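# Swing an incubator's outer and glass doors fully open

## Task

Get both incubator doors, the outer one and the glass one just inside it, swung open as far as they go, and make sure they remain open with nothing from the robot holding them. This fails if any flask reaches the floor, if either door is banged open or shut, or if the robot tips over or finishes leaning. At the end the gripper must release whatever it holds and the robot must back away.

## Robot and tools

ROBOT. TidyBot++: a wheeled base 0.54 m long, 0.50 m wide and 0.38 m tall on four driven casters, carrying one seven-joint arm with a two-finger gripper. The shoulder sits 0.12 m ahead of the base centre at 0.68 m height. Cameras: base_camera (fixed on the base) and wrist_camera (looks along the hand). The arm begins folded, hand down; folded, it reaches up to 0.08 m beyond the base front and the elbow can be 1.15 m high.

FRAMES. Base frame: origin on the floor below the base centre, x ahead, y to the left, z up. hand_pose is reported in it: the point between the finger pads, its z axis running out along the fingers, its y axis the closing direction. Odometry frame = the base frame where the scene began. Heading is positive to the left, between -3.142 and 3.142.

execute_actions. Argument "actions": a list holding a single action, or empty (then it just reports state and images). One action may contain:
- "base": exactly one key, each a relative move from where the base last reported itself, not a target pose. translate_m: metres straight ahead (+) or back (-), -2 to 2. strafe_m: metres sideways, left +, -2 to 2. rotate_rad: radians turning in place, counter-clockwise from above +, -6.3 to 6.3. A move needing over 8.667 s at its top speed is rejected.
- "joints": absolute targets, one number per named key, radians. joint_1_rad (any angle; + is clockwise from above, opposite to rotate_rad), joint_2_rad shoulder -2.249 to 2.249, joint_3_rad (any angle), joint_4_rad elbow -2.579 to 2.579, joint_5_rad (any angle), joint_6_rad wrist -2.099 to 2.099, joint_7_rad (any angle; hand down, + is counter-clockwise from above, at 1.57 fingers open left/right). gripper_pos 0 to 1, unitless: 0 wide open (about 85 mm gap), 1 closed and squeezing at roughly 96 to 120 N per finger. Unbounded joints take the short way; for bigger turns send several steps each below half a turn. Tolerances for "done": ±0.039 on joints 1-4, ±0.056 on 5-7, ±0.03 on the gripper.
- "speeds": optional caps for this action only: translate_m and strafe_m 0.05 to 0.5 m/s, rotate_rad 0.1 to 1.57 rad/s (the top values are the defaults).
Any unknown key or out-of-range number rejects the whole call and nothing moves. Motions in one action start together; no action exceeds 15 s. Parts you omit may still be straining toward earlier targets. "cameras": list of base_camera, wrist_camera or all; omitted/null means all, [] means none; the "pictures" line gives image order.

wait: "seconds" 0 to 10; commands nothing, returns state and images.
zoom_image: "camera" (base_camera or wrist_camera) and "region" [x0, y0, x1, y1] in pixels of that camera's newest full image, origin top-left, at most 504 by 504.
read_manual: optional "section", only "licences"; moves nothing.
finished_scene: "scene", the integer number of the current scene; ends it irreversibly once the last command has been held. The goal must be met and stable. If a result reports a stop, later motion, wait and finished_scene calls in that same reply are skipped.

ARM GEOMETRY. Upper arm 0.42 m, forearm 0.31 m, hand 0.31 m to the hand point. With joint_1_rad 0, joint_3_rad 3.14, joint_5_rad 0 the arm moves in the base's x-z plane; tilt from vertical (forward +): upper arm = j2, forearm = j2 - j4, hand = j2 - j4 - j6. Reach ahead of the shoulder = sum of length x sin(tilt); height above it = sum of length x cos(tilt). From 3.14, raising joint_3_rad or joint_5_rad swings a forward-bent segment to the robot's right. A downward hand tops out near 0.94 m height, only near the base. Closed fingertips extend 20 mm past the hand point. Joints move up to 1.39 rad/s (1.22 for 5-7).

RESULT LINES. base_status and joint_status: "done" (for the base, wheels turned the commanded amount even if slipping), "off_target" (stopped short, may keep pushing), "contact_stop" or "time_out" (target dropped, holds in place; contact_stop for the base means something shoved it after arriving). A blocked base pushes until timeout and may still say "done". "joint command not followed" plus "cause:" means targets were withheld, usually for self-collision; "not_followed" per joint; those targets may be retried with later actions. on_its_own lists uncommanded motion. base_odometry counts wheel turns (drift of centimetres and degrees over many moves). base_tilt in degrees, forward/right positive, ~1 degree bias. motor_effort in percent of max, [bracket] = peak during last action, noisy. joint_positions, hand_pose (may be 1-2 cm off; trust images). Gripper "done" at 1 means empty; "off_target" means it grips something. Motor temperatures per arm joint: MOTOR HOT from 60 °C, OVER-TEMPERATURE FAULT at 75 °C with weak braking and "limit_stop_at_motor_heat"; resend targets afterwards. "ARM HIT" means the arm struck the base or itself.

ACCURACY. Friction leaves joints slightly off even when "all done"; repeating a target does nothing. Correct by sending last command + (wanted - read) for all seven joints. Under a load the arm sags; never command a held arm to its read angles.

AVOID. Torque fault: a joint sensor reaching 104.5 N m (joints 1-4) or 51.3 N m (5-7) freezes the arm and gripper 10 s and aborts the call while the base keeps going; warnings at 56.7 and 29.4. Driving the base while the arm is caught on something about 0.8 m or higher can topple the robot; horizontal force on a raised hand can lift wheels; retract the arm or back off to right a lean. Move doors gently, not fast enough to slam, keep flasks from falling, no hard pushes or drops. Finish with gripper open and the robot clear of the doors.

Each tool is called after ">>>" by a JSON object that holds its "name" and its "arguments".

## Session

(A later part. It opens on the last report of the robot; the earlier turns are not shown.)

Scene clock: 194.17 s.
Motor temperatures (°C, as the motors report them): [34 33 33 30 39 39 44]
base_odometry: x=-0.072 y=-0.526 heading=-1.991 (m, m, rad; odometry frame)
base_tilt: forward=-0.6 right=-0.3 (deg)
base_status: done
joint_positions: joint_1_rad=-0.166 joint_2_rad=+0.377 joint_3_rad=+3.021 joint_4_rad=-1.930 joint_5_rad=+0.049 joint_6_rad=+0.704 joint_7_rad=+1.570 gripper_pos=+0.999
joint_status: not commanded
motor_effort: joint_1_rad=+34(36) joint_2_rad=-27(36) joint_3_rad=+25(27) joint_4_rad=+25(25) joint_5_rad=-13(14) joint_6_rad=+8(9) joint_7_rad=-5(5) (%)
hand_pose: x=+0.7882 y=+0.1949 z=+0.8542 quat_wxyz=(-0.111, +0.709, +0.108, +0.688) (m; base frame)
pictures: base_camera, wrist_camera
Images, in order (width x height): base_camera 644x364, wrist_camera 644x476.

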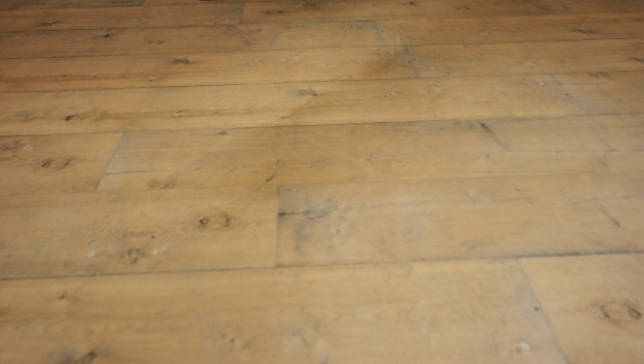

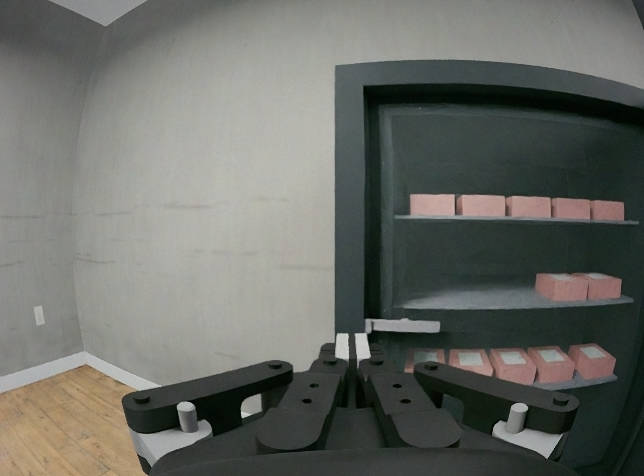

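>>> {"name": "execute_actions", "arguments": {"actions": [{"base":{"strafe_m":-0.1},"speeds":{"strafe_m":0.05}}]}}

Scene clock: 200.20 s.
Motor temperatures (°C, as the motors report them): [34 33 33 30 39 39 44]
base_odometry: x=-0.163 y=-0.485 heading=-1.990 (m, m, rad; odometry frame)
base_tilt: forward=-0.6 right=-0.3 (deg)
base_status: done
joint_positions: joint_1_rad=-0.234 joint_2_rad=+0.370 joint_3_rad=+2.960 joint_4_rad=-1.949 joint_5_rad=+0.093 joint_6_rad=+0.704 joint_7_rad=+1.586 gripper_pos=+0.999
joint_status: not commanded
motor_effort: joint_1_rad=+45(49) joint_2_rad=-25(28) joint_3_rad=+37(39) joint_4_rad=+27(28) joint_5_rad=-19(20) joint_6_rad=+8(10) joint_7_rad=-8(8) (%)
hand_pose: x=+0.7499 y=+0.2796 z=+0.8518 quat_wxyz=(-0.154, +0.699, +0.173, +0.677) (m; base frame)
pictures: base_camera, wrist_camera
Images, in order (width x height): base_camera 644x364, wrist_camera 644x476.

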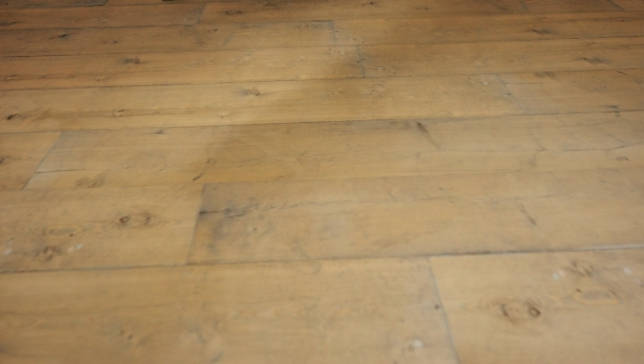

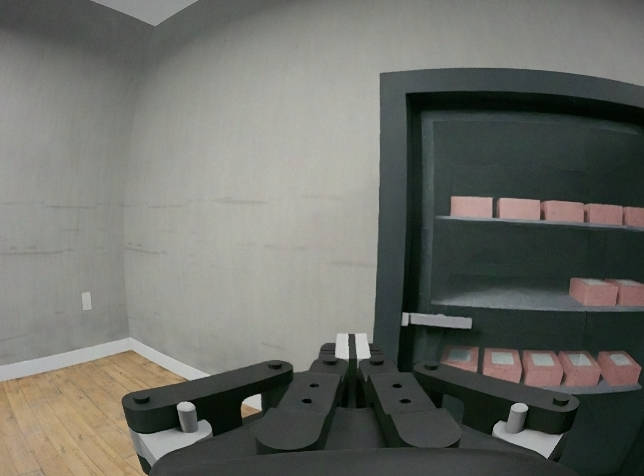

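>>> {"name": "execute_actions", "arguments": {"actions": [{"base":{"strafe_m":0.35},"speeds":{"strafe_m":0.15}}], "cameras": []}}

>>> {"name": "execute_actions", "arguments": {"actions": [{"base":{"translate_m":-0.3},"joints":{"joint_1_rad":0.45},"speeds":{"translate_m":0.2}}]}}

Scene clock: 212.47 s.
Motor temperatures (°C, as the motors report them): [34 33 34 30 39 39 44]
base_odometry: x=+0.157 y=-0.628 heading=-1.991 (m, m, rad; odometry frame)
base_tilt: forward=-0.5 right=-0.3 (deg)
base_status: done
joint_positions: joint_1_rad=-0.002 joint_2_rad=+0.387 joint_3_rad=+3.132 joint_4_rad=-1.921 joint_5_rad=-0.008 joint_6_rad=+0.705 joint_7_rad=+1.586 gripper_pos=+0.999
joint_status: not commanded
motor_effort: joint_1_rad=+1(46) joint_2_rad=-34(35) joint_3_rad=-1(37) joint_4_rad=+15(29) joint_5_rad=+0(19) joint_6_rad=+9(9) joint_7_rad=+0(7) (%)
hand_pose: x=+0.8217 y=+0.0064 z=+0.8501 quat_wxyz=(+0.000, +0.718, +0.004, +0.696) (m; base frame)
pictures: none
No camera images: the call's "cameras" was empty. Leave "cameras" out to get every camera's image.

Scene clock: 214.73 s.
Motor temperatures (°C, as the motors report them): [34 33 34 30 39 39 44]
base_odometry: x=+0.280 y=-0.354 heading=-1.991 (m, m, rad; odometry frame)
base_tilt: forward=-0.6 right=-0.2 (deg)
base_status: done
joint_positions: joint_1_rad=+0.455 joint_2_rad=+0.395 joint_3_rad=+3.144 joint_4_rad=-1.917 joint_5_rad=-0.012 joint_6_rad=+0.705 joint_7_rad=+1.586 gripper_pos=+0.999
joint_status: all done
motor_effort: joint_1_rad=+2(14) joint_2_rad=-35(37) joint_3_rad=-1(10) joint_4_rad=+16(17) joint_5_rad=+1(6) joint_6_rad=+9(10) joint_7_rad=+0(0) (%)
hand_pose: x=+0.7509 y=-0.3124 z=+0.8470 quat_wxyz=(+0.163, +0.701, -0.163, +0.675) (m; base frame)
pictures: base_camera, wrist_camera
Images, in order (width x height): base_camera 644x364, wrist_camera 644x476.

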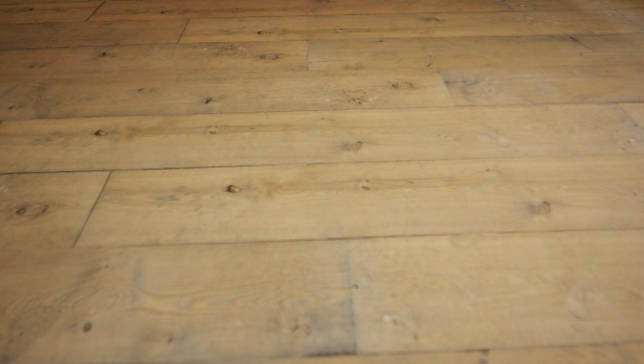

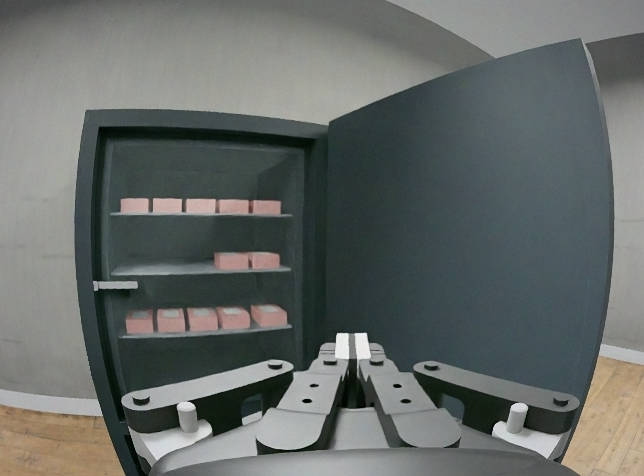

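>>> {"name": "execute_actions", "arguments": {"actions": [{"base":{"translate_m":-0.3},"joints":{"joint_1_rad":0.0}}], "cameras": ["wrist_camera"]}}

>>> {"name": "execute_actions", "arguments": {"actions": [{"base":{"strafe_m":-0.5}}], "cameras": ["wrist_camera"]}}

Scene clock: 226.57 s.
Motor temperatures (°C, as the motors report them): [34 33 34 30 39 39 44]
base_odometry: x=+0.402 y=-0.080 heading=-1.991 (m, m, rad; odometry frame)
base_tilt: forward=-0.5 right=-0.3 (deg)
base_status: done
joint_positions: joint_1_rad=+0.003 joint_2_rad=+0.395 joint_3_rad=+3.144 joint_4_rad=-1.916 joint_5_rad=-0.012 joint_6_rad=+0.705 joint_7_rad=+1.586 gripper_pos=+0.999
joint_status: all done
motor_effort: joint_1_rad=+1(3) joint_2_rad=-34(37) joint_3_rad=-1(3) joint_4_rad=+15(16) joint_5_rad=+0(0) joint_6_rad=+9(9) joint_7_rad=+1(0) (%)
hand_pose: x=+0.8242 y=-0.0051 z=+0.8469 quat_wxyz=(+0.007, +0.720, -0.002, +0.694) (m; base frame)
pictures: wrist_camera
Images, in order (width x height): wrist_camera 644x476.

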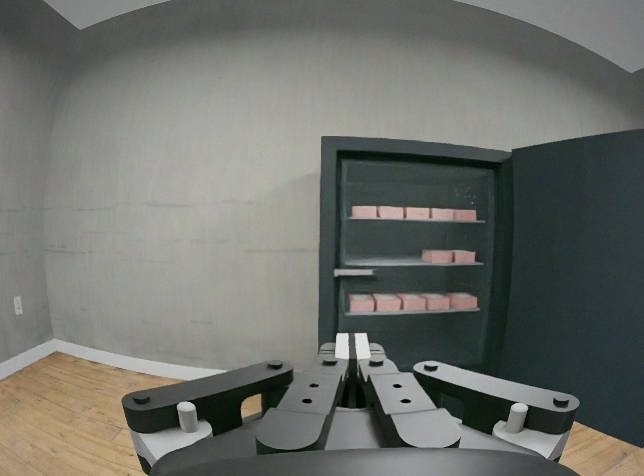

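Scene clock: 229.03 s.
Motor temperatures (°C, as the motors report them): [34 33 34 30 39 39 44]
base_odometry: x=-0.054 y=+0.125 heading=-1.992 (m, m, rad; odometry frame)
base_tilt: forward=-0.5 right=-0.2 (deg)
base_status: done
joint_positions: joint_1_rad=+0.005 joint_2_rad=+0.395 joint_3_rad=+3.144 joint_4_rad=-1.916 joint_5_rad=-0.012 joint_6_rad=+0.705 joint_7_rad=+1.586 gripper_pos=+0.999
joint_status: not commanded
motor_effort: joint_1_rad=+1(3) joint_2_rad=-34(35) joint_3_rad=-1(3) joint_4_rad=+16(15) joint_5_rad=+0(1) joint_6_rad=+9(9) joint_7_rad=+0(0) (%)
hand_pose: x=+0.8242 y=-0.0065 z=+0.8470 quat_wxyz=(+0.008, +0.719, -0.003, +0.694) (m; base frame)
pictures: wrist_camera
Images, in order (width x height): wrist_camera 644x476.

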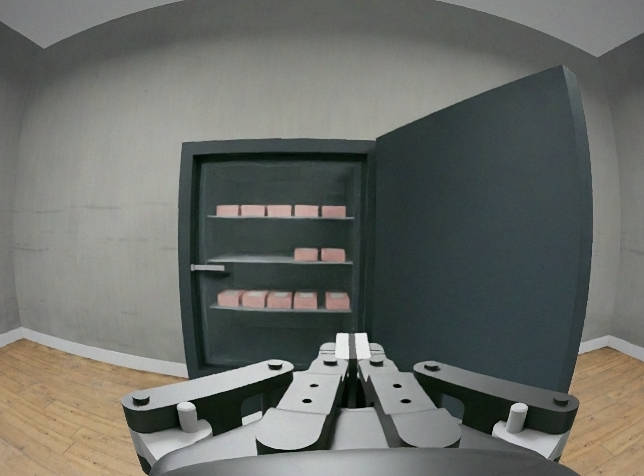

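>>> {"name": "execute_actions", "arguments": {"actions": [{"base":{"strafe_m":0.42},"joints":{"joint_2_rad":1.2,"joint_4_rad":-1.22,"joint_6_rad":0.85,"joint_3_rad":3.14,"joint_5_rad":0,"joint_7_rad":1.57,"gripper_pos":0}}], "cameras": []}}

>>> {"name": "execute_actions", "arguments": {"actions": [{"base":{"translate_m":0.4},"speeds":{"translate_m":0.3}}]}}

Scene clock: 247.20 s.
Motor temperatures (°C, as the motors report them): [34 33 34 30 39 39 44]
base_odometry: x=+0.329 y=-0.048 heading=-1.992 (m, m, rad; odometry frame)
base_tilt: forward=-0.5 right=-0.3 (deg)
base_status: done
joint_positions: joint_1_rad=-0.005 joint_2_rad=+1.200 joint_3_rad=+3.144 joint_4_rad=-1.243 joint_5_rad=-0.012 joint_6_rad=+0.808 joint_7_rad=+1.586 gripper_pos=+0.000
joint_status: all done
motor_effort: joint_1_rad=+1(8) joint_2_rad=-55(57) joint_3_rad=-2(4) joint_4_rad=+13(15) joint_5_rad=+0(2) joint_6_rad=+8(9) joint_7_rad=+0(0) (%)
hand_pose: x=+1.0240 y=+0.0023 z=+0.5734 quat_wxyz=(+0.005, +0.729, +0.002, +0.684) (m; base frame)
pictures: none
No camera images: the call's "cameras" was empty. Leave "cameras" out to get every camera's image.

Scene clock: 249.47 s.
Motor temperatures (°C, as the motors report them): [34 33 34 30 39 39 44]
base_odometry: x=+0.166 y=-0.413 heading=-1.992 (m, m, rad; odometry frame)
base_tilt: forward=-0.5 right=-0.2 (deg)
base_status: done
joint_positions: joint_1_rad=-0.005 joint_2_rad=+1.200 joint_3_rad=+3.144 joint_4_rad=-1.238 joint_5_rad=-0.012 joint_6_rad=+0.810 joint_7_rad=+1.586 gripper_pos=+0.000
joint_status: not commanded
motor_effort: joint_1_rad=+1(2) joint_2_rad=-56(57) joint_3_rad=-1(3) joint_4_rad=+13(16) joint_5_rad=+0(1) joint_6_rad=+9(9) joint_7_rad=+0(1) (%)
hand_pose: x=+1.0252 y=+0.0017 z=+0.5763 quat_wxyz=(+0.005, +0.727, +0.002, +0.686) (m; base frame)
pictures: base_camera, wrist_camera
Images, in order (width x height): base_camera 644x364, wrist_camera 644x476.

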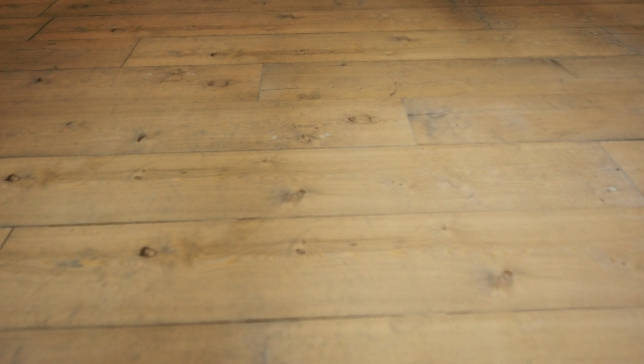

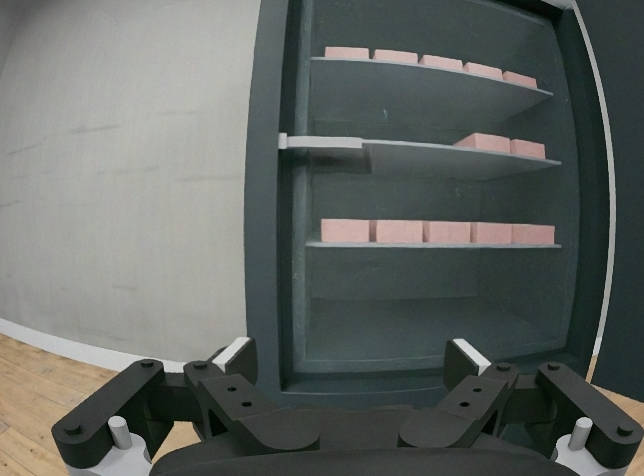

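>>> {"name": "zoom_image", "arguments": {"camera": "wrist_camera", "region": [240, 100, 400, 200]}}

Region (240, 100, 400, 200) of wrist_camera's 644x476 image, scaled by 3.150; it fills the top 315 rows of this view, and the rest is white.

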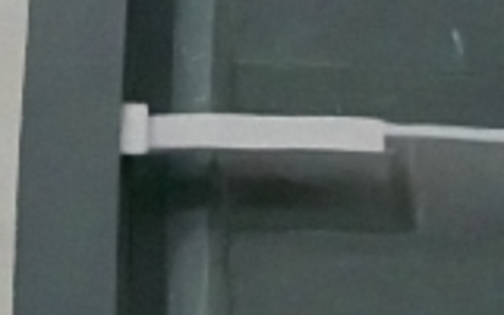

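>>> {"name": "execute_actions", "arguments": {"actions": [{"base":{"translate_m":0.15},"joints":{"joint_2_rad":1.0,"joint_4_rad":-1.19,"joint_6_rad":0.68},"speeds":{"translate_m":0.2}}], "cameras": ["wrist_camera"]}}

>>> {"name": "zoom_image", "arguments": {"camera": "wrist_camera", "region": [220, 120, 440, 320]}}

Scene clock: 260.67 s.
Motor temperatures (°C, as the motors report them): [34 33 34 30 39 39 44]
base_odometry: x=+0.105 y=-0.550 heading=-1.991 (m, m, rad; odometry frame)
base_tilt: forward=-0.6 right=-0.3 (deg)
base_status: done
joint_positions: joint_1_rad=-0.004 joint_2_rad=+0.998 joint_3_rad=+3.144 joint_4_rad=-1.196 joint_5_rad=-0.012 joint_6_rad=+0.720 joint_7_rad=+1.586 gripper_pos=+0.000
joint_status: all done
motor_effort: joint_1_rad=+0(4) joint_2_rad=-55(60) joint_3_rad=-2(3) joint_4_rad=+16(17) joint_5_rad=+1(1) joint_6_rad=+9(10) joint_7_rad=+1(0) (%)
hand_pose: x=+1.0376 y=+0.0013 z=+0.7562 quat_wxyz=(+0.005, +0.672, +0.001, +0.740) (m; base frame)
pictures: wrist_camera
Images, in order (width x height): wrist_camera 644x476.

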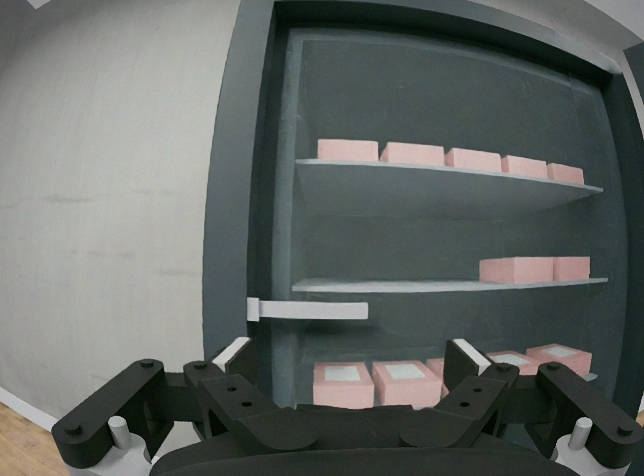

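Region (220, 120, 440, 320) of wrist_camera's 644x476 image, scaled by 2.291; it fills the top 458 rows of this view, and the rest is white.

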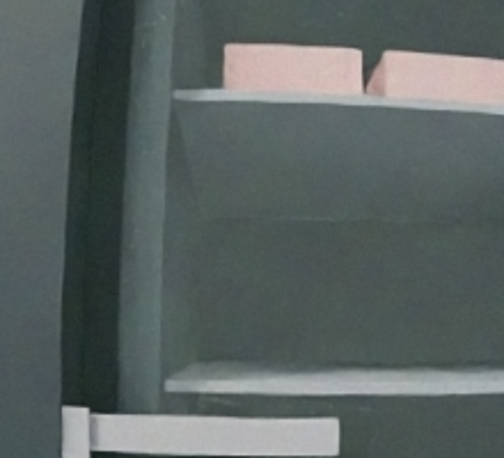

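>>> {"name": "execute_actions", "arguments": {"actions": [{"base":{"translate_m":0.09},"joints":{"joint_6_rad":0.59,"joint_7_rad":0.0},"speeds":{"translate_m":0.1}}], "cameras": ["wrist_camera"]}}

Scene clock: 277.57 s.
Motor temperatures (°C, as the motors report them): [34 34 34 30 39 39 44]
base_odometry: x=+0.068 y=-0.632 heading=-1.991 (m, m, rad; odometry frame)
base_tilt: forward=-0.6 right=-0.2 (deg)
base_status: done
joint_positions: joint_1_rad=-0.004 joint_2_rad=+0.998 joint_3_rad=+3.144 joint_4_rad=-1.196 joint_5_rad=-0.012 joint_6_rad=+0.631 joint_7_rad=+0.015 gripper_pos=+0.000
joint_status: all done
motor_effort: joint_1_rad=+1(4) joint_2_rad=-54(55) joint_3_rad=-2(2) joint_4_rad=+16(17) joint_5_rad=+0(1) joint_6_rad=+9(9) joint_7_rad=+1(0) (%)
hand_pose: x=+1.0391 y=+0.0012 z=+0.7285 quat_wxyz=(-0.499, +0.499, -0.498, +0.505) (m; base frame)
pictures: wrist_camera
Images, in order (width x height): wrist_camera 644x476.

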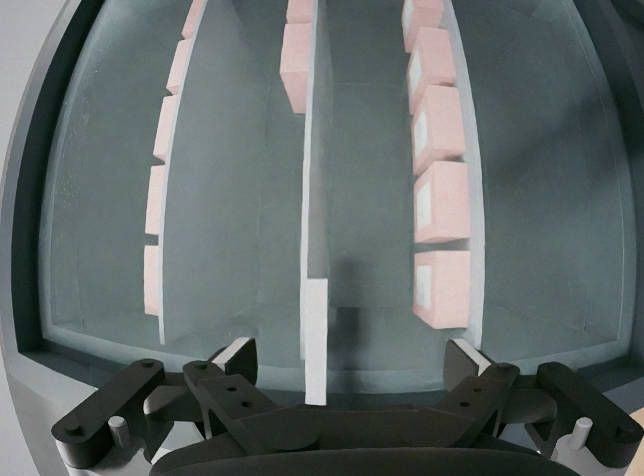

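>>> {"name": "execute_actions", "arguments": {"actions": [{"base":{"translate_m":0.06},"joints":{"joint_2_rad":0.965,"joint_6_rad":0.56},"speeds":{"translate_m":0.05}}], "cameras": ["wrist_camera"]}}

Scene clock: 284.10 s.
Motor temperatures (°C, as the motors report them): [34 34 34 30 39 39 44]
base_odometry: x=+0.044 y=-0.687 heading=-1.990 (m, m, rad; odometry frame)
base_tilt: forward=-0.5 right=-0.2 (deg)
base_status: done
joint_positions: joint_1_rad=-0.003 joint_2_rad=+0.973 joint_3_rad=+3.144 joint_4_rad=-1.196 joint_5_rad=-0.012 joint_6_rad=+0.600 joint_7_rad=+0.015 gripper_pos=+0.000
joint_status: all done
motor_effort: joint_1_rad=-1(4) joint_2_rad=-54(57) joint_3_rad=-1(2) joint_4_rad=+16(17) joint_5_rad=+0(1) joint_6_rad=+9(9) joint_7_rad=+0(0) (%)
hand_pose: x=+1.0378 y=+0.0009 z=+0.7419 quat_wxyz=(-0.497, +0.500, -0.499, +0.503) (m; base frame)
pictures: wrist_camera
Images, in order (width x height): wrist_camera 644x476.

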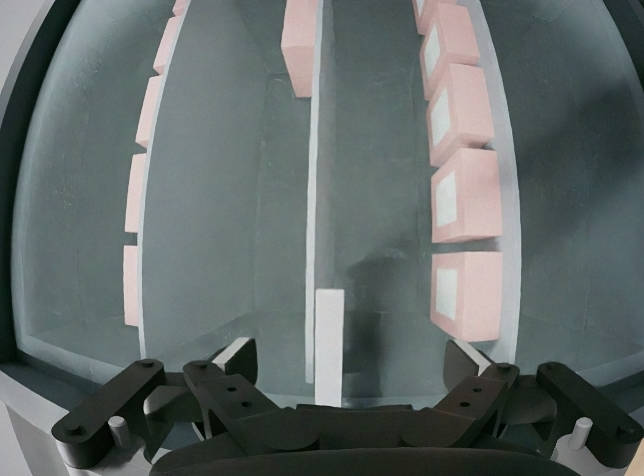

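>>> {"name": "execute_actions", "arguments": {"actions": [{"base":{"translate_m":0.04},"speeds":{"translate_m":0.05}}], "cameras": ["wrist_camera"]}}

Scene clock: 291.13 s.
Motor temperatures (°C, as the motors report them): [34 34 34 30 39 39 44]
base_odometry: x=+0.028 y=-0.724 heading=-1.990 (m, m, rad; odometry frame)
base_tilt: forward=-0.5 right=-0.2 (deg)
base_status: done
joint_positions: joint_1_rad=-0.003 joint_2_rad=+0.972 joint_3_rad=+3.144 joint_4_rad=-1.196 joint_5_rad=-0.012 joint_6_rad=+0.600 joint_7_rad=+0.015 gripper_pos=+0.000
joint_status: not commanded
motor_effort: joint_1_rad=+1(5) joint_2_rad=-54(56) joint_3_rad=-1(4) joint_4_rad=+17(17) joint_5_rad=+1(1) joint_6_rad=+8(9) joint_7_rad=+0(1) (%)
hand_pose: x=+1.0377 y=+0.0007 z=+0.7424 quat_wxyz=(-0.497, +0.500, -0.499, +0.504) (m; base frame)
pictures: wrist_camera
Images, in order (width x height): wrist_camera 644x476.

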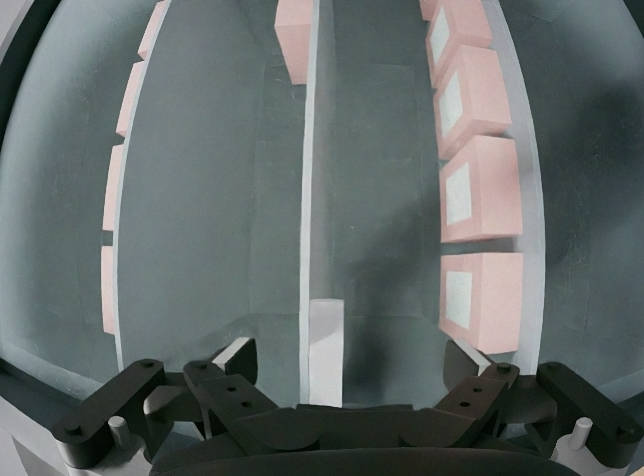

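>>> {"name": "execute_actions", "arguments": {"actions": [{"base":{"strafe_m":0.015},"speeds":{"strafe_m":0.05}}], "cameras": []}}

>>> {"name": "execute_actions", "arguments": {"actions": [{"base":{"translate_m":0.05},"speeds":{"translate_m":0.05}}], "cameras": ["wrist_camera"]}}

Scene clock: 300.60 s.
Motor temperatures (°C, as the motors report them): [34 34 34 30 39 39 44]
base_odometry: x=+0.041 y=-0.731 heading=-1.990 (m, m, rad; odometry frame)
base_tilt: forward=-0.5 right=-0.2 (deg)
base_status: done
joint_positions: joint_1_rad=-0.003 joint_2_rad=+0.972 joint_3_rad=+3.144 joint_4_rad=-1.196 joint_5_rad=-0.012 joint_6_rad=+0.599 joint_7_rad=+0.015 gripper_pos=+0.000
joint_status: not commanded
motor_effort: joint_1_rad=+1(2) joint_2_rad=-53(56) joint_3_rad=-2(3) joint_4_rad=+16(17) joint_5_rad=+1(1) joint_6_rad=+8(9) joint_7_rad=+1(0) (%)
hand_pose: x=+1.0377 y=+0.0009 z=+0.7424 quat_wxyz=(-0.497, +0.500, -0.499, +0.503) (m; base frame)
pictures: none
No camera images: the call's "cameras" was empty. Leave "cameras" out to get every camera's image.

Scene clock: 302.13 s.
Motor temperatures (°C, as the motors report them): [34 34 34 30 39 39 44]
base_odometry: x=+0.022 y=-0.776 heading=-1.990 (m, m, rad; odometry frame)
base_tilt: forward=-0.5 right=-0.2 (deg)
base_status: done
joint_positions: joint_1_rad=-0.003 joint_2_rad=+0.947 joint_3_rad=+3.144 joint_4_rad=-1.236 joint_5_rad=-0.012 joint_6_rad=+0.599 joint_7_rad=+0.015 gripper_pos=+0.000
joint_status: not commanded
motor_effort: joint_1_rad=+1(3) joint_2_rad=-50(56) joint_3_rad=-1(3) joint_4_rad=+24(28) joint_5_rad=+0(1) joint_6_rad=+6(9) joint_7_rad=+0(1) (%)
hand_pose: x=+1.0291 y=+0.0007 z=+0.7429 quat_wxyz=(-0.494, +0.504, -0.503, +0.500) (m; base frame)
pictures: wrist_camera
Images, in order (width x height): wrist_camera 644x476.

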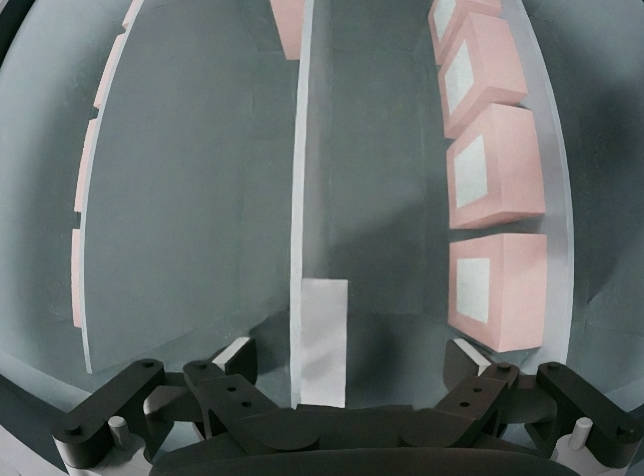

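Tips touch the glass. Back a little and close.

>>> {"name": "execute_actions", "arguments": {"actions": [{"base":{"translate_m":-0.015},"speeds":{"translate_m":0.05}}], "cameras": []}}

>>> {"name": "execute_actions", "arguments": {"actions": [{"joints":{"gripper_pos":1}}], "cameras": ["wrist_camera"]}}

>>> {"name": "execute_actions", "arguments": {"actions": [{"base":{"translate_m":-0.04},"speeds":{"translate_m":0.05}}], "cameras": ["wrist_camera"]}}

Scene clock: 309.90 s.
Motor temperatures (°C, as the motors report them): [34 34 34 30 39 39 44]
base_odometry: x=+0.028 y=-0.762 heading=-1.990 (m, m, rad; odometry frame)
base_tilt: forward=-0.5 right=-0.2 (deg)
base_status: done
joint_positions: joint_1_rad=-0.003 joint_2_rad=+0.960 joint_3_rad=+3.144 joint_4_rad=-1.193 joint_5_rad=-0.012 joint_6_rad=+0.598 joint_7_rad=+0.015 gripper_pos=+0.000
joint_status: not commanded
motor_effort: joint_1_rad=+0(4) joint_2_rad=-54(57) joint_3_rad=-1(2) joint_4_rad=+17(24) joint_5_rad=+1(1) joint_6_rad=+8(10) joint_7_rad=+1(1) (%)
hand_pose: x=+1.0375 y=+0.0004 z=+0.7551 quat_wxyz=(-0.501, +0.496, -0.496, +0.507) (m; base frame)
pictures: none
No camera images: the call's "cameras" was empty. Leave "cameras" out to get every camera's image.

Scene clock: 311.00 s.
Motor temperatures (°C, as the motors report them): [34 34 34 30 39 39 44]
base_odometry: x=+0.028 y=-0.762 heading=-1.990 (m, m, rad; odometry frame)
base_tilt: forward=-0.5 right=-0.3 (deg)
base_status: not commanded
joint_positions: joint_1_rad=-0.002 joint_2_rad=+0.942 joint_3_rad=+3.144 joint_4_rad=-1.221 joint_5_rad=-0.012 joint_6_rad=+0.592 joint_7_rad=+0.015 gripper_pos=+0.843
joint_status: gripper_pos off_target (ended at +0.843, target +1.000)
motor_effort: joint_1_rad=+0(1) joint_2_rad=-49(54) joint_3_rad=-1(2) joint_4_rad=+24(28) joint_5_rad=+0(1) joint_6_rad=+8(12) joint_7_rad=+1(0) (%)
hand_pose: x=+1.0315 y=-0.0004 z=+0.7540 quat_wxyz=(-0.497, +0.500, -0.500, +0.503) (m; base frame)
pictures: wrist_camera
Images, in order (width x height): wrist_camera 644x476.

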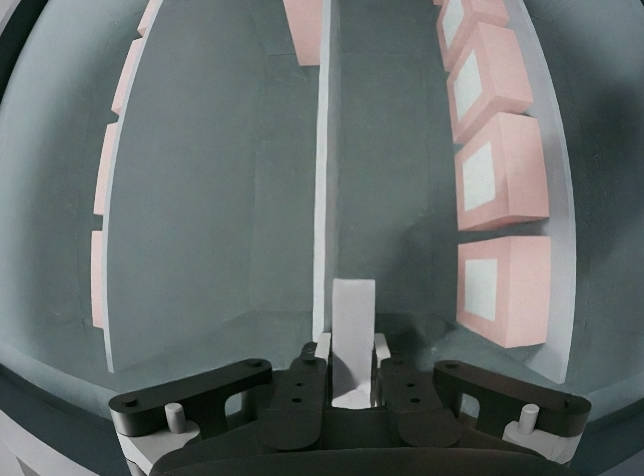

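Scene clock: 312.40 s.
Motor temperatures (°C, as the motors report them): [34 34 34 30 39 39 44]
base_odometry: x=+0.044 y=-0.726 heading=-1.989 (m, m, rad; odometry frame)
base_tilt: forward=-0.5 right=-0.3 (deg)
base_status: done
joint_positions: joint_1_rad=-0.013 joint_2_rad=+1.010 joint_3_rad=+3.144 joint_4_rad=-1.100 joint_5_rad=-0.012 joint_6_rad=+0.577 joint_7_rad=+0.015 gripper_pos=+0.846
joint_status: not commanded
motor_effort: joint_1_rad=+4(7) joint_2_rad=-65(67) joint_3_rad=-1(0) joint_4_rad=+0(24) joint_5_rad=+0(1) joint_6_rad=+11(13) joint_7_rad=+1(1) (%)
hand_pose: x=+1.0561 y=+0.0107 z=+0.7560 quat_wxyz=(-0.509, +0.494, -0.487, +0.510) (m; base frame)
pictures: wrist_camera
Images, in order (width x height): wrist_camera 644x476.

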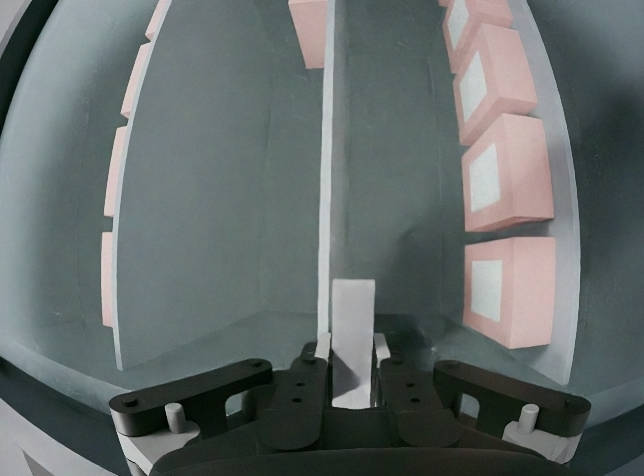

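>>> {"name": "execute_actions", "arguments": {"actions": [{"base":{"translate_m":0.03},"speeds":{"translate_m":0.05}}], "cameras": []}}

>>> {"name": "execute_actions", "arguments": {"actions": [{"joints":{"joint_2_rad":1.02,"joint_6_rad":0.61,"joint_7_rad":0.4}}], "cameras": ["wrist_camera"]}}

Scene clock: 324.93 s.
Motor temperatures (°C, as the motors report them): [34 35 34 30 39 39 44]
base_odometry: x=+0.032 y=-0.752 heading=-1.989 (m, m, rad; odometry frame)
base_tilt: forward=-0.5 right=-0.2 (deg)
base_status: done
joint_positions: joint_1_rad=-0.010 joint_2_rad=+0.938 joint_3_rad=+3.144 joint_4_rad=-1.219 joint_5_rad=-0.012 joint_6_rad=+0.576 joint_7_rad=+0.015 gripper_pos=+0.846
joint_status: not commanded
motor_effort: joint_1_rad=+3(4) joint_2_rad=-47(66) joint_3_rad=+0(3) joint_4_rad=+23(26) joint_5_rad=+0(1) joint_6_rad=+6(12) joint_7_rad=+1(1) (%)
hand_pose: x=+1.0314 y=+0.0067 z=+0.7538 quat_wxyz=(-0.496, +0.505, -0.500, +0.499) (m; base frame)
pictures: none
No camera images: the call's "cameras" was empty. Leave "cameras" out to get every camera's image.

Scene clock: 325.77 s.
Motor temperatures (°C, as the motors report them): [34 35 34 30 39 39 44]
base_odometry: x=+0.032 y=-0.752 heading=-1.989 (m, m, rad; odometry frame)
base_tilt: forward=-0.6 right=-0.3 (deg)
base_status: not commanded
joint_positions: joint_1_rad=-0.011 joint_2_rad=+0.941 joint_3_rad=+3.144 joint_4_rad=-1.219 joint_5_rad=-0.012 joint_6_rad=+0.609 joint_7_rad=+0.378 gripper_pos=+0.846
joint_status: joint_2_rad off_target (ended at +0.941, target +1.020); the others done
motor_effort: joint_1_rad=+5(5) joint_2_rad=-40(47) joint_3_rad=+2(3) joint_4_rad=+22(24) joint_5_rad=+0(0) joint_6_rad=+3(6) joint_7_rad=+1(2) (%)
hand_pose: x=+1.0317 y=+0.0081 z=+0.7609 quat_wxyz=(-0.404, +0.578, -0.395, +0.589) (m; base frame)
pictures: wrist_camera
Images, in order (width x height): wrist_camera 644x476.

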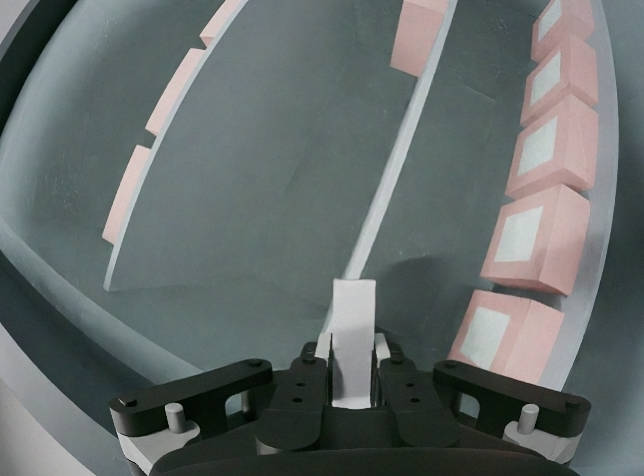

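>>> {"name": "execute_actions", "arguments": {"actions": [{"base":{"translate_m":-0.012},"joints":{"joint_1_rad":-0.03,"joint_2_rad":0.92,"joint_6_rad":0.55,"joint_7_rad":0.8},"speeds":{"translate_m":0.05}}], "cameras": ["wrist_camera"]}}

Scene clock: 338.87 s.
Motor temperatures (°C, as the motors report them): [34 34 34 30 39 39 44]
base_odometry: x=+0.037 y=-0.741 heading=-1.989 (m, m, rad; odometry frame)
base_tilt: forward=-0.5 right=-0.2 (deg)
base_status: done
joint_positions: joint_1_rad=-0.017 joint_2_rad=+0.946 joint_3_rad=+3.144 joint_4_rad=-1.187 joint_5_rad=-0.012 joint_6_rad=+0.593 joint_7_rad=+0.771 gripper_pos=+0.846
joint_status: all done
motor_effort: joint_1_rad=+1(5) joint_2_rad=-56(58) joint_3_rad=-2(2) joint_4_rad=+17(21) joint_5_rad=+0(1) joint_6_rad=+8(10) joint_7_rad=+1(1) (%)
hand_pose: x=+1.0374 y=+0.0133 z=+0.7697 quat_wxyz=(-0.285, +0.641, -0.271, +0.659) (m; base frame)
pictures: wrist_camera
Images, in order (width x height): wrist_camera 644x476.

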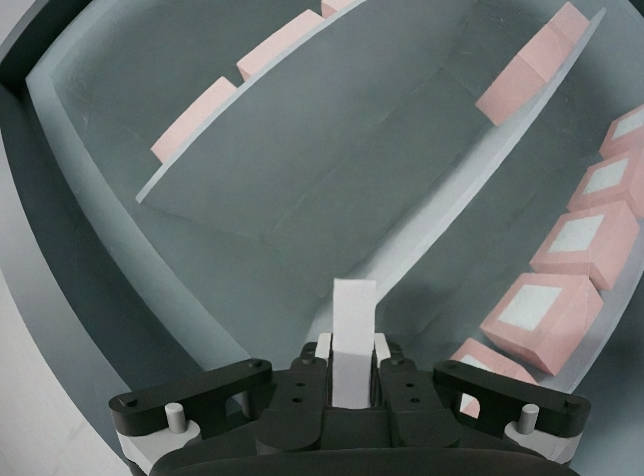

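>>> {"name": "execute_actions", "arguments": {"actions": [{"joints":{"joint_1_rad":-0.05,"joint_2_rad":0.91,"joint_7_rad":1.2}}], "cameras": []}}

>>> {"name": "execute_actions", "arguments": {"actions": [{"joints":{"joint_1_rad":-0.065,"joint_7_rad":1.58}}], "cameras": ["wrist_camera"]}}

Scene clock: 344.00 s.
Motor temperatures (°C, as the motors report them): [34 35 34 30 39 39 44]
base_odometry: x=+0.037 y=-0.741 heading=-1.989 (m, m, rad; odometry frame)
base_tilt: forward=-0.5 right=-0.2 (deg)
base_status: not commanded
joint_positions: joint_1_rad=-0.025 joint_2_rad=+0.941 joint_3_rad=+3.144 joint_4_rad=-1.187 joint_5_rad=-0.012 joint_6_rad=+0.593 joint_7_rad=+1.181 gripper_pos=+0.846
joint_status: all done
motor_effort: joint_1_rad=-1(1) joint_2_rad=-56(57) joint_3_rad=-2(3) joint_4_rad=+18(17) joint_5_rad=+0(1) joint_6_rad=+8(8) joint_7_rad=+1(1) (%)
hand_pose: x=+1.0368 y=+0.0208 z=+0.7748 quat_wxyz=(-0.148, +0.682, -0.131, +0.704) (m; base frame)
pictures: none
No camera images: the call's "cameras" was empty. Leave "cameras" out to get every camera's image.

Scene clock: 344.80 s.
Motor temperatures (°C, as the motors report them): [34 35 34 30 39 39 44]
base_odometry: x=+0.037 y=-0.741 heading=-1.989 (m, m, rad; odometry frame)
base_tilt: forward=-0.5 right=-0.3 (deg)
base_status: not commanded
joint_positions: joint_1_rad=-0.034 joint_2_rad=+0.938 joint_3_rad=+3.144 joint_4_rad=-1.187 joint_5_rad=-0.012 joint_6_rad=+0.591 joint_7_rad=+1.563 gripper_pos=+0.846
joint_status: all done
motor_effort: joint_1_rad=-3(3) joint_2_rad=-56(56) joint_3_rad=-4(3) joint_4_rad=+17(18) joint_5_rad=+1(1) joint_6_rad=+9(8) joint_7_rad=+0(1) (%)
hand_pose: x=+1.0363 y=+0.0290 z=+0.7765 quat_wxyz=(-0.015, +0.694, +0.003, +0.720) (m; base frame)
pictures: wrist_camera
Images, in order (width x height): wrist_camera 644x476.

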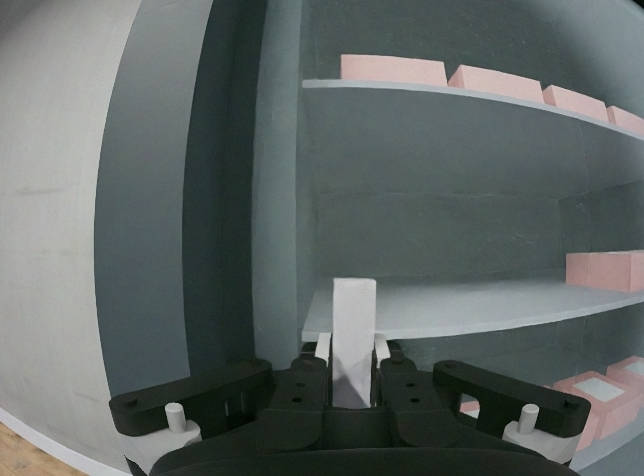

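>>> {"name": "execute_actions", "arguments": {"actions": [{"base":{"translate_m":-0.06},"speeds":{"translate_m":0.05}}]}}

Scene clock: 350.87 s.
Motor temperatures (°C, as the motors report them): [34 35 33 30 39 39 44]
base_odometry: x=+0.062 y=-0.687 heading=-1.989 (m, m, rad; odometry frame)
base_tilt: forward=-0.6 right=-0.3 (deg)
base_status: done
joint_positions: joint_1_rad=-0.034 joint_2_rad=+0.936 joint_3_rad=+3.144 joint_4_rad=-1.187 joint_5_rad=-0.012 joint_6_rad=+0.584 joint_7_rad=+1.563 gripper_pos=+0.846
joint_status: not commanded
motor_effort: joint_1_rad=-6(6) joint_2_rad=-56(58) joint_3_rad=-5(6) joint_4_rad=+17(18) joint_5_rad=+1(1) joint_6_rad=+10(10) joint_7_rad=+1(0) (%)
hand_pose: x=+1.0362 y=+0.0290 z=+0.7763 quat_wxyz=(-0.015, +0.696, +0.003, +0.718) (m; base frame)
pictures: base_camera, wrist_camera
Images, in order (width x height): base_camera 644x364, wrist_camera 644x476.

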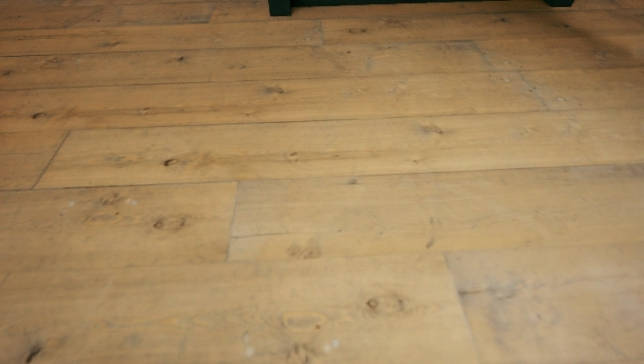

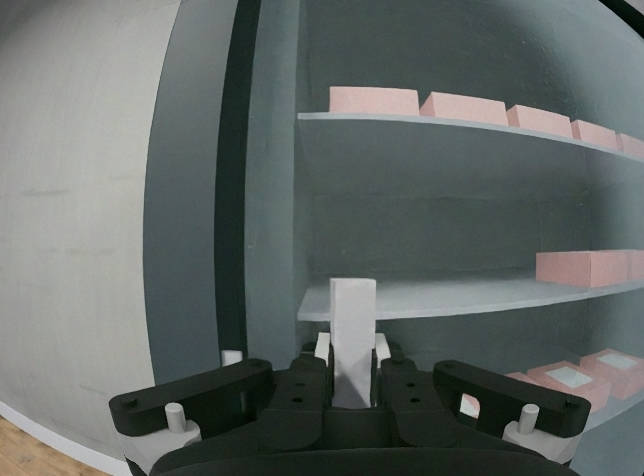

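>>> {"name": "execute_actions", "arguments": {"actions": [{"base":{"translate_m":-0.09},"speeds":{"translate_m":0.05}}], "cameras": []}}

>>> {"name": "execute_actions", "arguments": {"actions": [{"base":{"strafe_m":-0.04},"speeds":{"strafe_m":0.05}}], "cameras": []}}

>>> {"name": "execute_actions", "arguments": {"actions": [{"base":{"translate_m":-0.07},"speeds":{"translate_m":0.05}}]}}

Scene clock: 361.30 s.
Motor temperatures (°C, as the motors report them): [34 35 33 30 39 39 44]
base_odometry: x=+0.098 y=-0.604 heading=-1.989 (m, m, rad; odometry frame)
base_tilt: forward=-0.5 right=-0.2 (deg)
base_status: done
joint_positions: joint_1_rad=-0.006 joint_2_rad=+0.935 joint_3_rad=+3.154 joint_4_rad=-1.187 joint_5_rad=-0.012 joint_6_rad=+0.582 joint_7_rad=+1.563 gripper_pos=+0.846
joint_status: not commanded
motor_effort: joint_1_rad=-10(13) joint_2_rad=-56(58) joint_3_rad=-8(9) joint_4_rad=+16(18) joint_5_rad=+2(2) joint_6_rad=+10(11) joint_7_rad=+0(0) (%)
hand_pose: x=+1.0367 y=-0.0010 z=+0.7764 quat_wxyz=(+0.000, +0.696, -0.006, +0.718) (m; base frame)
pictures: none
No camera images: the call's "cameras" was empty. Leave "cameras" out to get every camera's image.

Scene clock: 362.53 s.
Motor temperatures (°C, as the motors report them): [34 35 33 30 39 39 44]
base_odometry: x=+0.062 y=-0.588 heading=-1.989 (m, m, rad; odometry frame)
base_tilt: forward=-0.5 right=-0.2 (deg)
base_status: done
joint_positions: joint_1_rad=-0.055 joint_2_rad=+0.935 joint_3_rad=+3.154 joint_4_rad=-1.187 joint_5_rad=-0.012 joint_6_rad=+0.582 joint_7_rad=+1.563 gripper_pos=+0.846
joint_status: not commanded
motor_effort: joint_1_rad=-2(11) joint_2_rad=-56(57) joint_3_rad=-3(9) joint_4_rad=+17(18) joint_5_rad=+0(2) joint_6_rad=+10(10) joint_7_rad=+0(0) (%)
hand_pose: x=+1.0356 y=+0.0438 z=+0.7764 quat_wxyz=(-0.018, +0.696, +0.011, +0.718) (m; base frame)
pictures: none
No camera images: the call's "cameras" was empty. Leave "cameras" out to get every camera's image.

Scene clock: 364.40 s.
Motor temperatures (°C, as the motors report them): [34 35 33 30 39 39 44]
base_odometry: x=+0.090 y=-0.524 heading=-1.989 (m, m, rad; odometry frame)
base_tilt: forward=-0.6 right=-0.2 (deg)
base_status: done
joint_positions: joint_1_rad=-0.014 joint_2_rad=+0.934 joint_3_rad=+3.154 joint_4_rad=-1.187 joint_5_rad=-0.012 joint_6_rad=+0.579 joint_7_rad=+1.563 gripper_pos=+0.846
joint_status: not commanded
motor_effort: joint_1_rad=-8(11) joint_2_rad=-57(58) joint_3_rad=-6(8) joint_4_rad=+17(20) joint_5_rad=+2(3) joint_6_rad=+10(11) joint_7_rad=+0(0) (%)
hand_pose: x=+1.0366 y=+0.0066 z=+0.7764 quat_wxyz=(-0.003, +0.697, -0.003, +0.717) (m; base frame)
pictures: base_camera, wrist_camera
Images, in order (width x height): base_camera 644x364, wrist_camera 644x476.

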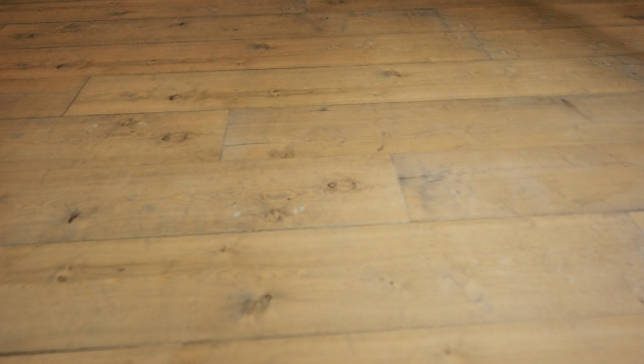

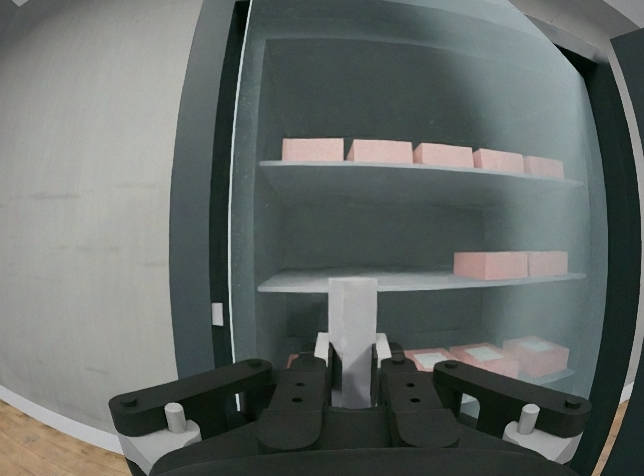

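>>> {"name": "execute_actions", "arguments": {"actions": [{"base":{"strafe_m":-0.07},"speeds":{"strafe_m":0.05}}], "cameras": []}}

>>> {"name": "execute_actions", "arguments": {"actions": [{"base":{"translate_m":-0.06},"speeds":{"translate_m":0.05}}], "cameras": []}}

>>> {"name": "execute_actions", "arguments": {"actions": [{"base":{"strafe_m":-0.07},"speeds":{"strafe_m":0.05}}], "cameras": []}}

>>> {"name": "execute_actions", "arguments": {"actions": [{"base":{"translate_m":-0.04},"speeds":{"translate_m":0.05}}]}}

Scene clock: 373.97 s.
Motor temperatures (°C, as the motors report them): [34 35 33 30 39 39 44]
base_odometry: x=+0.026 y=-0.495 heading=-1.990 (m, m, rad; odometry frame)
base_tilt: forward=-0.5 right=-0.2 (deg)
base_status: done
joint_positions: joint_1_rad=-0.088 joint_2_rad=+0.934 joint_3_rad=+3.148 joint_4_rad=-1.187 joint_5_rad=-0.007 joint_6_rad=+0.579 joint_7_rad=+1.563 gripper_pos=+0.846
joint_status: not commanded
motor_effort: joint_1_rad=+5(8) joint_2_rad=-56(57) joint_3_rad=+1(6) joint_4_rad=+19(19) joint_5_rad=-1(2) joint_6_rad=+11(11) joint_7_rad=+1(0) (%)
hand_pose: x=+1.0333 y=+0.0779 z=+0.7764 quat_wxyz=(-0.032, +0.696, +0.025, +0.717) (m; base frame)
pictures: none
No camera images: the call's "cameras" was empty. Leave "cameras" out to get every camera's image.

Scene clock: 375.63 s.
Motor temperatures (°C, as the motors report them): [34 35 33 30 39 39 44]
base_odometry: x=+0.050 y=-0.440 heading=-1.990 (m, m, rad; odometry frame)
base_tilt: forward=-0.6 right=-0.3 (deg)
base_status: done
joint_positions: joint_1_rad=-0.038 joint_2_rad=+0.934 joint_3_rad=+3.148 joint_4_rad=-1.187 joint_5_rad=-0.007 joint_6_rad=+0.577 joint_7_rad=+1.563 gripper_pos=+0.846
joint_status: not commanded
motor_effort: joint_1_rad=-4(7) joint_2_rad=-58(57) joint_3_rad=-4(5) joint_4_rad=+18(21) joint_5_rad=+2(2) joint_6_rad=+10(12) joint_7_rad=+1(0) (%)
hand_pose: x=+1.0359 y=+0.0324 z=+0.7764 quat_wxyz=(-0.014, +0.697, +0.007, +0.717) (m; base frame)
pictures: none
No camera images: the call's "cameras" was empty. Leave "cameras" out to get every camera's image.

Scene clock: 377.47 s.
Motor temperatures (°C, as the motors report them): [34 35 33 30 39 39 44]
base_odometry: x=-0.014 y=-0.411 heading=-1.990 (m, m, rad; odometry frame)
base_tilt: forward=-0.5 right=-0.3 (deg)
base_status: done
joint_positions: joint_1_rad=-0.105 joint_2_rad=+0.933 joint_3_rad=+3.138 joint_4_rad=-1.187 joint_5_rad=-0.004 joint_6_rad=+0.577 joint_7_rad=+1.563 gripper_pos=+0.846
joint_status: not commanded
motor_effort: joint_1_rad=+8(11) joint_2_rad=-56(57) joint_3_rad=+2(4) joint_4_rad=+20(20) joint_5_rad=-1(2) joint_6_rad=+10(12) joint_7_rad=+1(0) (%)
hand_pose: x=+1.0310 y=+0.0987 z=+0.7764 quat_wxyz=(-0.043, +0.697, +0.032, +0.715) (m; base frame)
pictures: none
No camera images: the call's "cameras" was empty. Leave "cameras" out to get every camera's image.

Scene clock: 378.73 s.
Motor temperatures (°C, as the motors report them): [34 35 33 30 39 39 44]
base_odometry: x=+0.002 y=-0.374 heading=-1.990 (m, m, rad; odometry frame)
base_tilt: forward=-0.5 right=-0.3 (deg)
base_status: done
joint_positions: joint_1_rad=-0.062 joint_2_rad=+0.932 joint_3_rad=+3.138 joint_4_rad=-1.188 joint_5_rad=-0.004 joint_6_rad=+0.575 joint_7_rad=+1.563 gripper_pos=+0.846
joint_status: not commanded
motor_effort: joint_1_rad=+0(8) joint_2_rad=-58(58) joint_3_rad=-3(4) joint_4_rad=+19(21) joint_5_rad=+1(2) joint_6_rad=+11(12) joint_7_rad=+1(1) (%)
hand_pose: x=+1.0342 y=+0.0592 z=+0.7764 quat_wxyz=(-0.027, +0.698, +0.017, +0.715) (m; base frame)
pictures: base_camera, wrist_camera
Images, in order (width x height): base_camera 644x364, wrist_camera 644x476.

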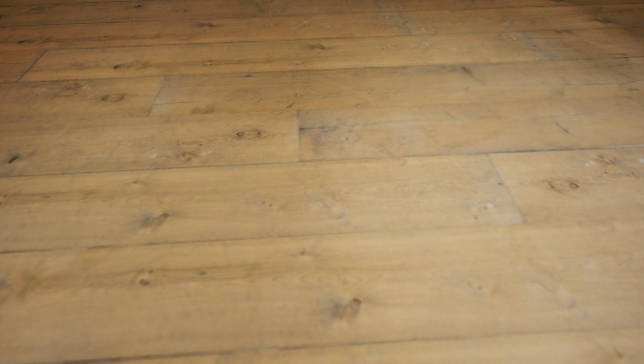

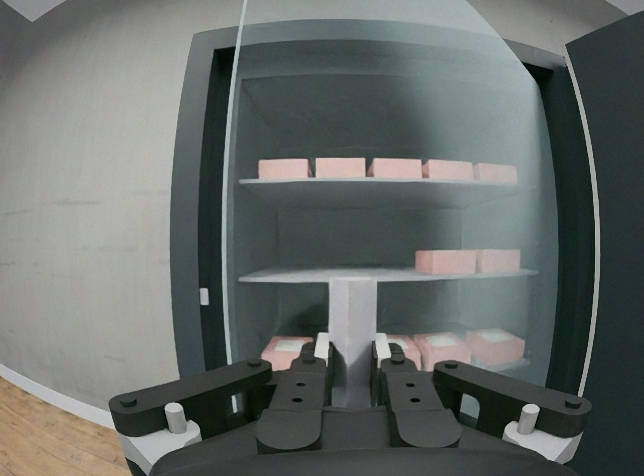

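>>> {"name": "execute_actions", "arguments": {"actions": [{"joints":{"gripper_pos":0.4,"joint_1_rad":-0.06}}], "cameras": []}}

>>> {"name": "execute_actions", "arguments": {"actions": [{"base":{"translate_m":-0.13},"speeds":{"translate_m":0.08}}], "cameras": ["wrist_camera"]}}

Scene clock: 386.47 s.
Motor temperatures (°C, as the motors report them): [34 35 33 30 39 39 44]
base_odometry: x=+0.002 y=-0.375 heading=-1.990 (m, m, rad; odometry frame)
base_tilt: forward=-0.5 right=-0.3 (deg)
base_status: not commanded
joint_positions: joint_1_rad=-0.059 joint_2_rad=+0.917 joint_3_rad=+3.138 joint_4_rad=-1.188 joint_5_rad=-0.004 joint_6_rad=+0.575 joint_7_rad=+1.563 gripper_pos=+0.400
joint_status: all done
motor_effort: joint_1_rad=+1(3) joint_2_rad=-53(58) joint_3_rad=-2(4) joint_4_rad=+17(19) joint_5_rad=+0(2) joint_6_rad=+9(11) joint_7_rad=+0(0) (%)
hand_pose: x=+1.0329 y=+0.0562 z=+0.7902 quat_wxyz=(-0.026, +0.693, +0.015, +0.721) (m; base frame)
pictures: none
No camera images: the call's "cameras" was empty. Leave "cameras" out to get every camera's image.

Scene clock: 388.60 s.
Motor temperatures (°C, as the motors report them): [34 35 33 30 39 39 44]
base_odometry: x=+0.055 y=-0.256 heading=-1.990 (m, m, rad; odometry frame)
base_tilt: forward=-0.5 right=-0.3 (deg)
base_status: done
joint_positions: joint_1_rad=-0.059 joint_2_rad=+0.916 joint_3_rad=+3.138 joint_4_rad=-1.188 joint_5_rad=-0.004 joint_6_rad=+0.575 joint_7_rad=+1.563 gripper_pos=+0.400
joint_status: not commanded
motor_effort: joint_1_rad=+1(1) joint_2_rad=-52(56) joint_3_rad=-1(2) joint_4_rad=+17(18) joint_5_rad=+0(1) joint_6_rad=+9(9) joint_7_rad=+0(0) (%)
hand_pose: x=+1.0328 y=+0.0562 z=+0.7909 quat_wxyz=(-0.026, +0.692, +0.015, +0.721) (m; base frame)
pictures: wrist_camera
Images, in order (width x height): wrist_camera 644x476.

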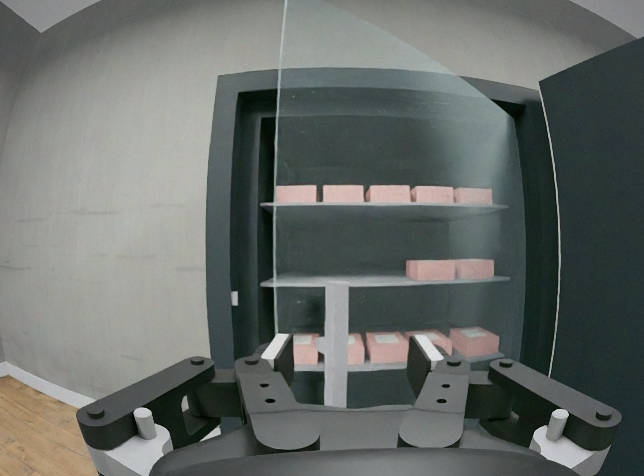

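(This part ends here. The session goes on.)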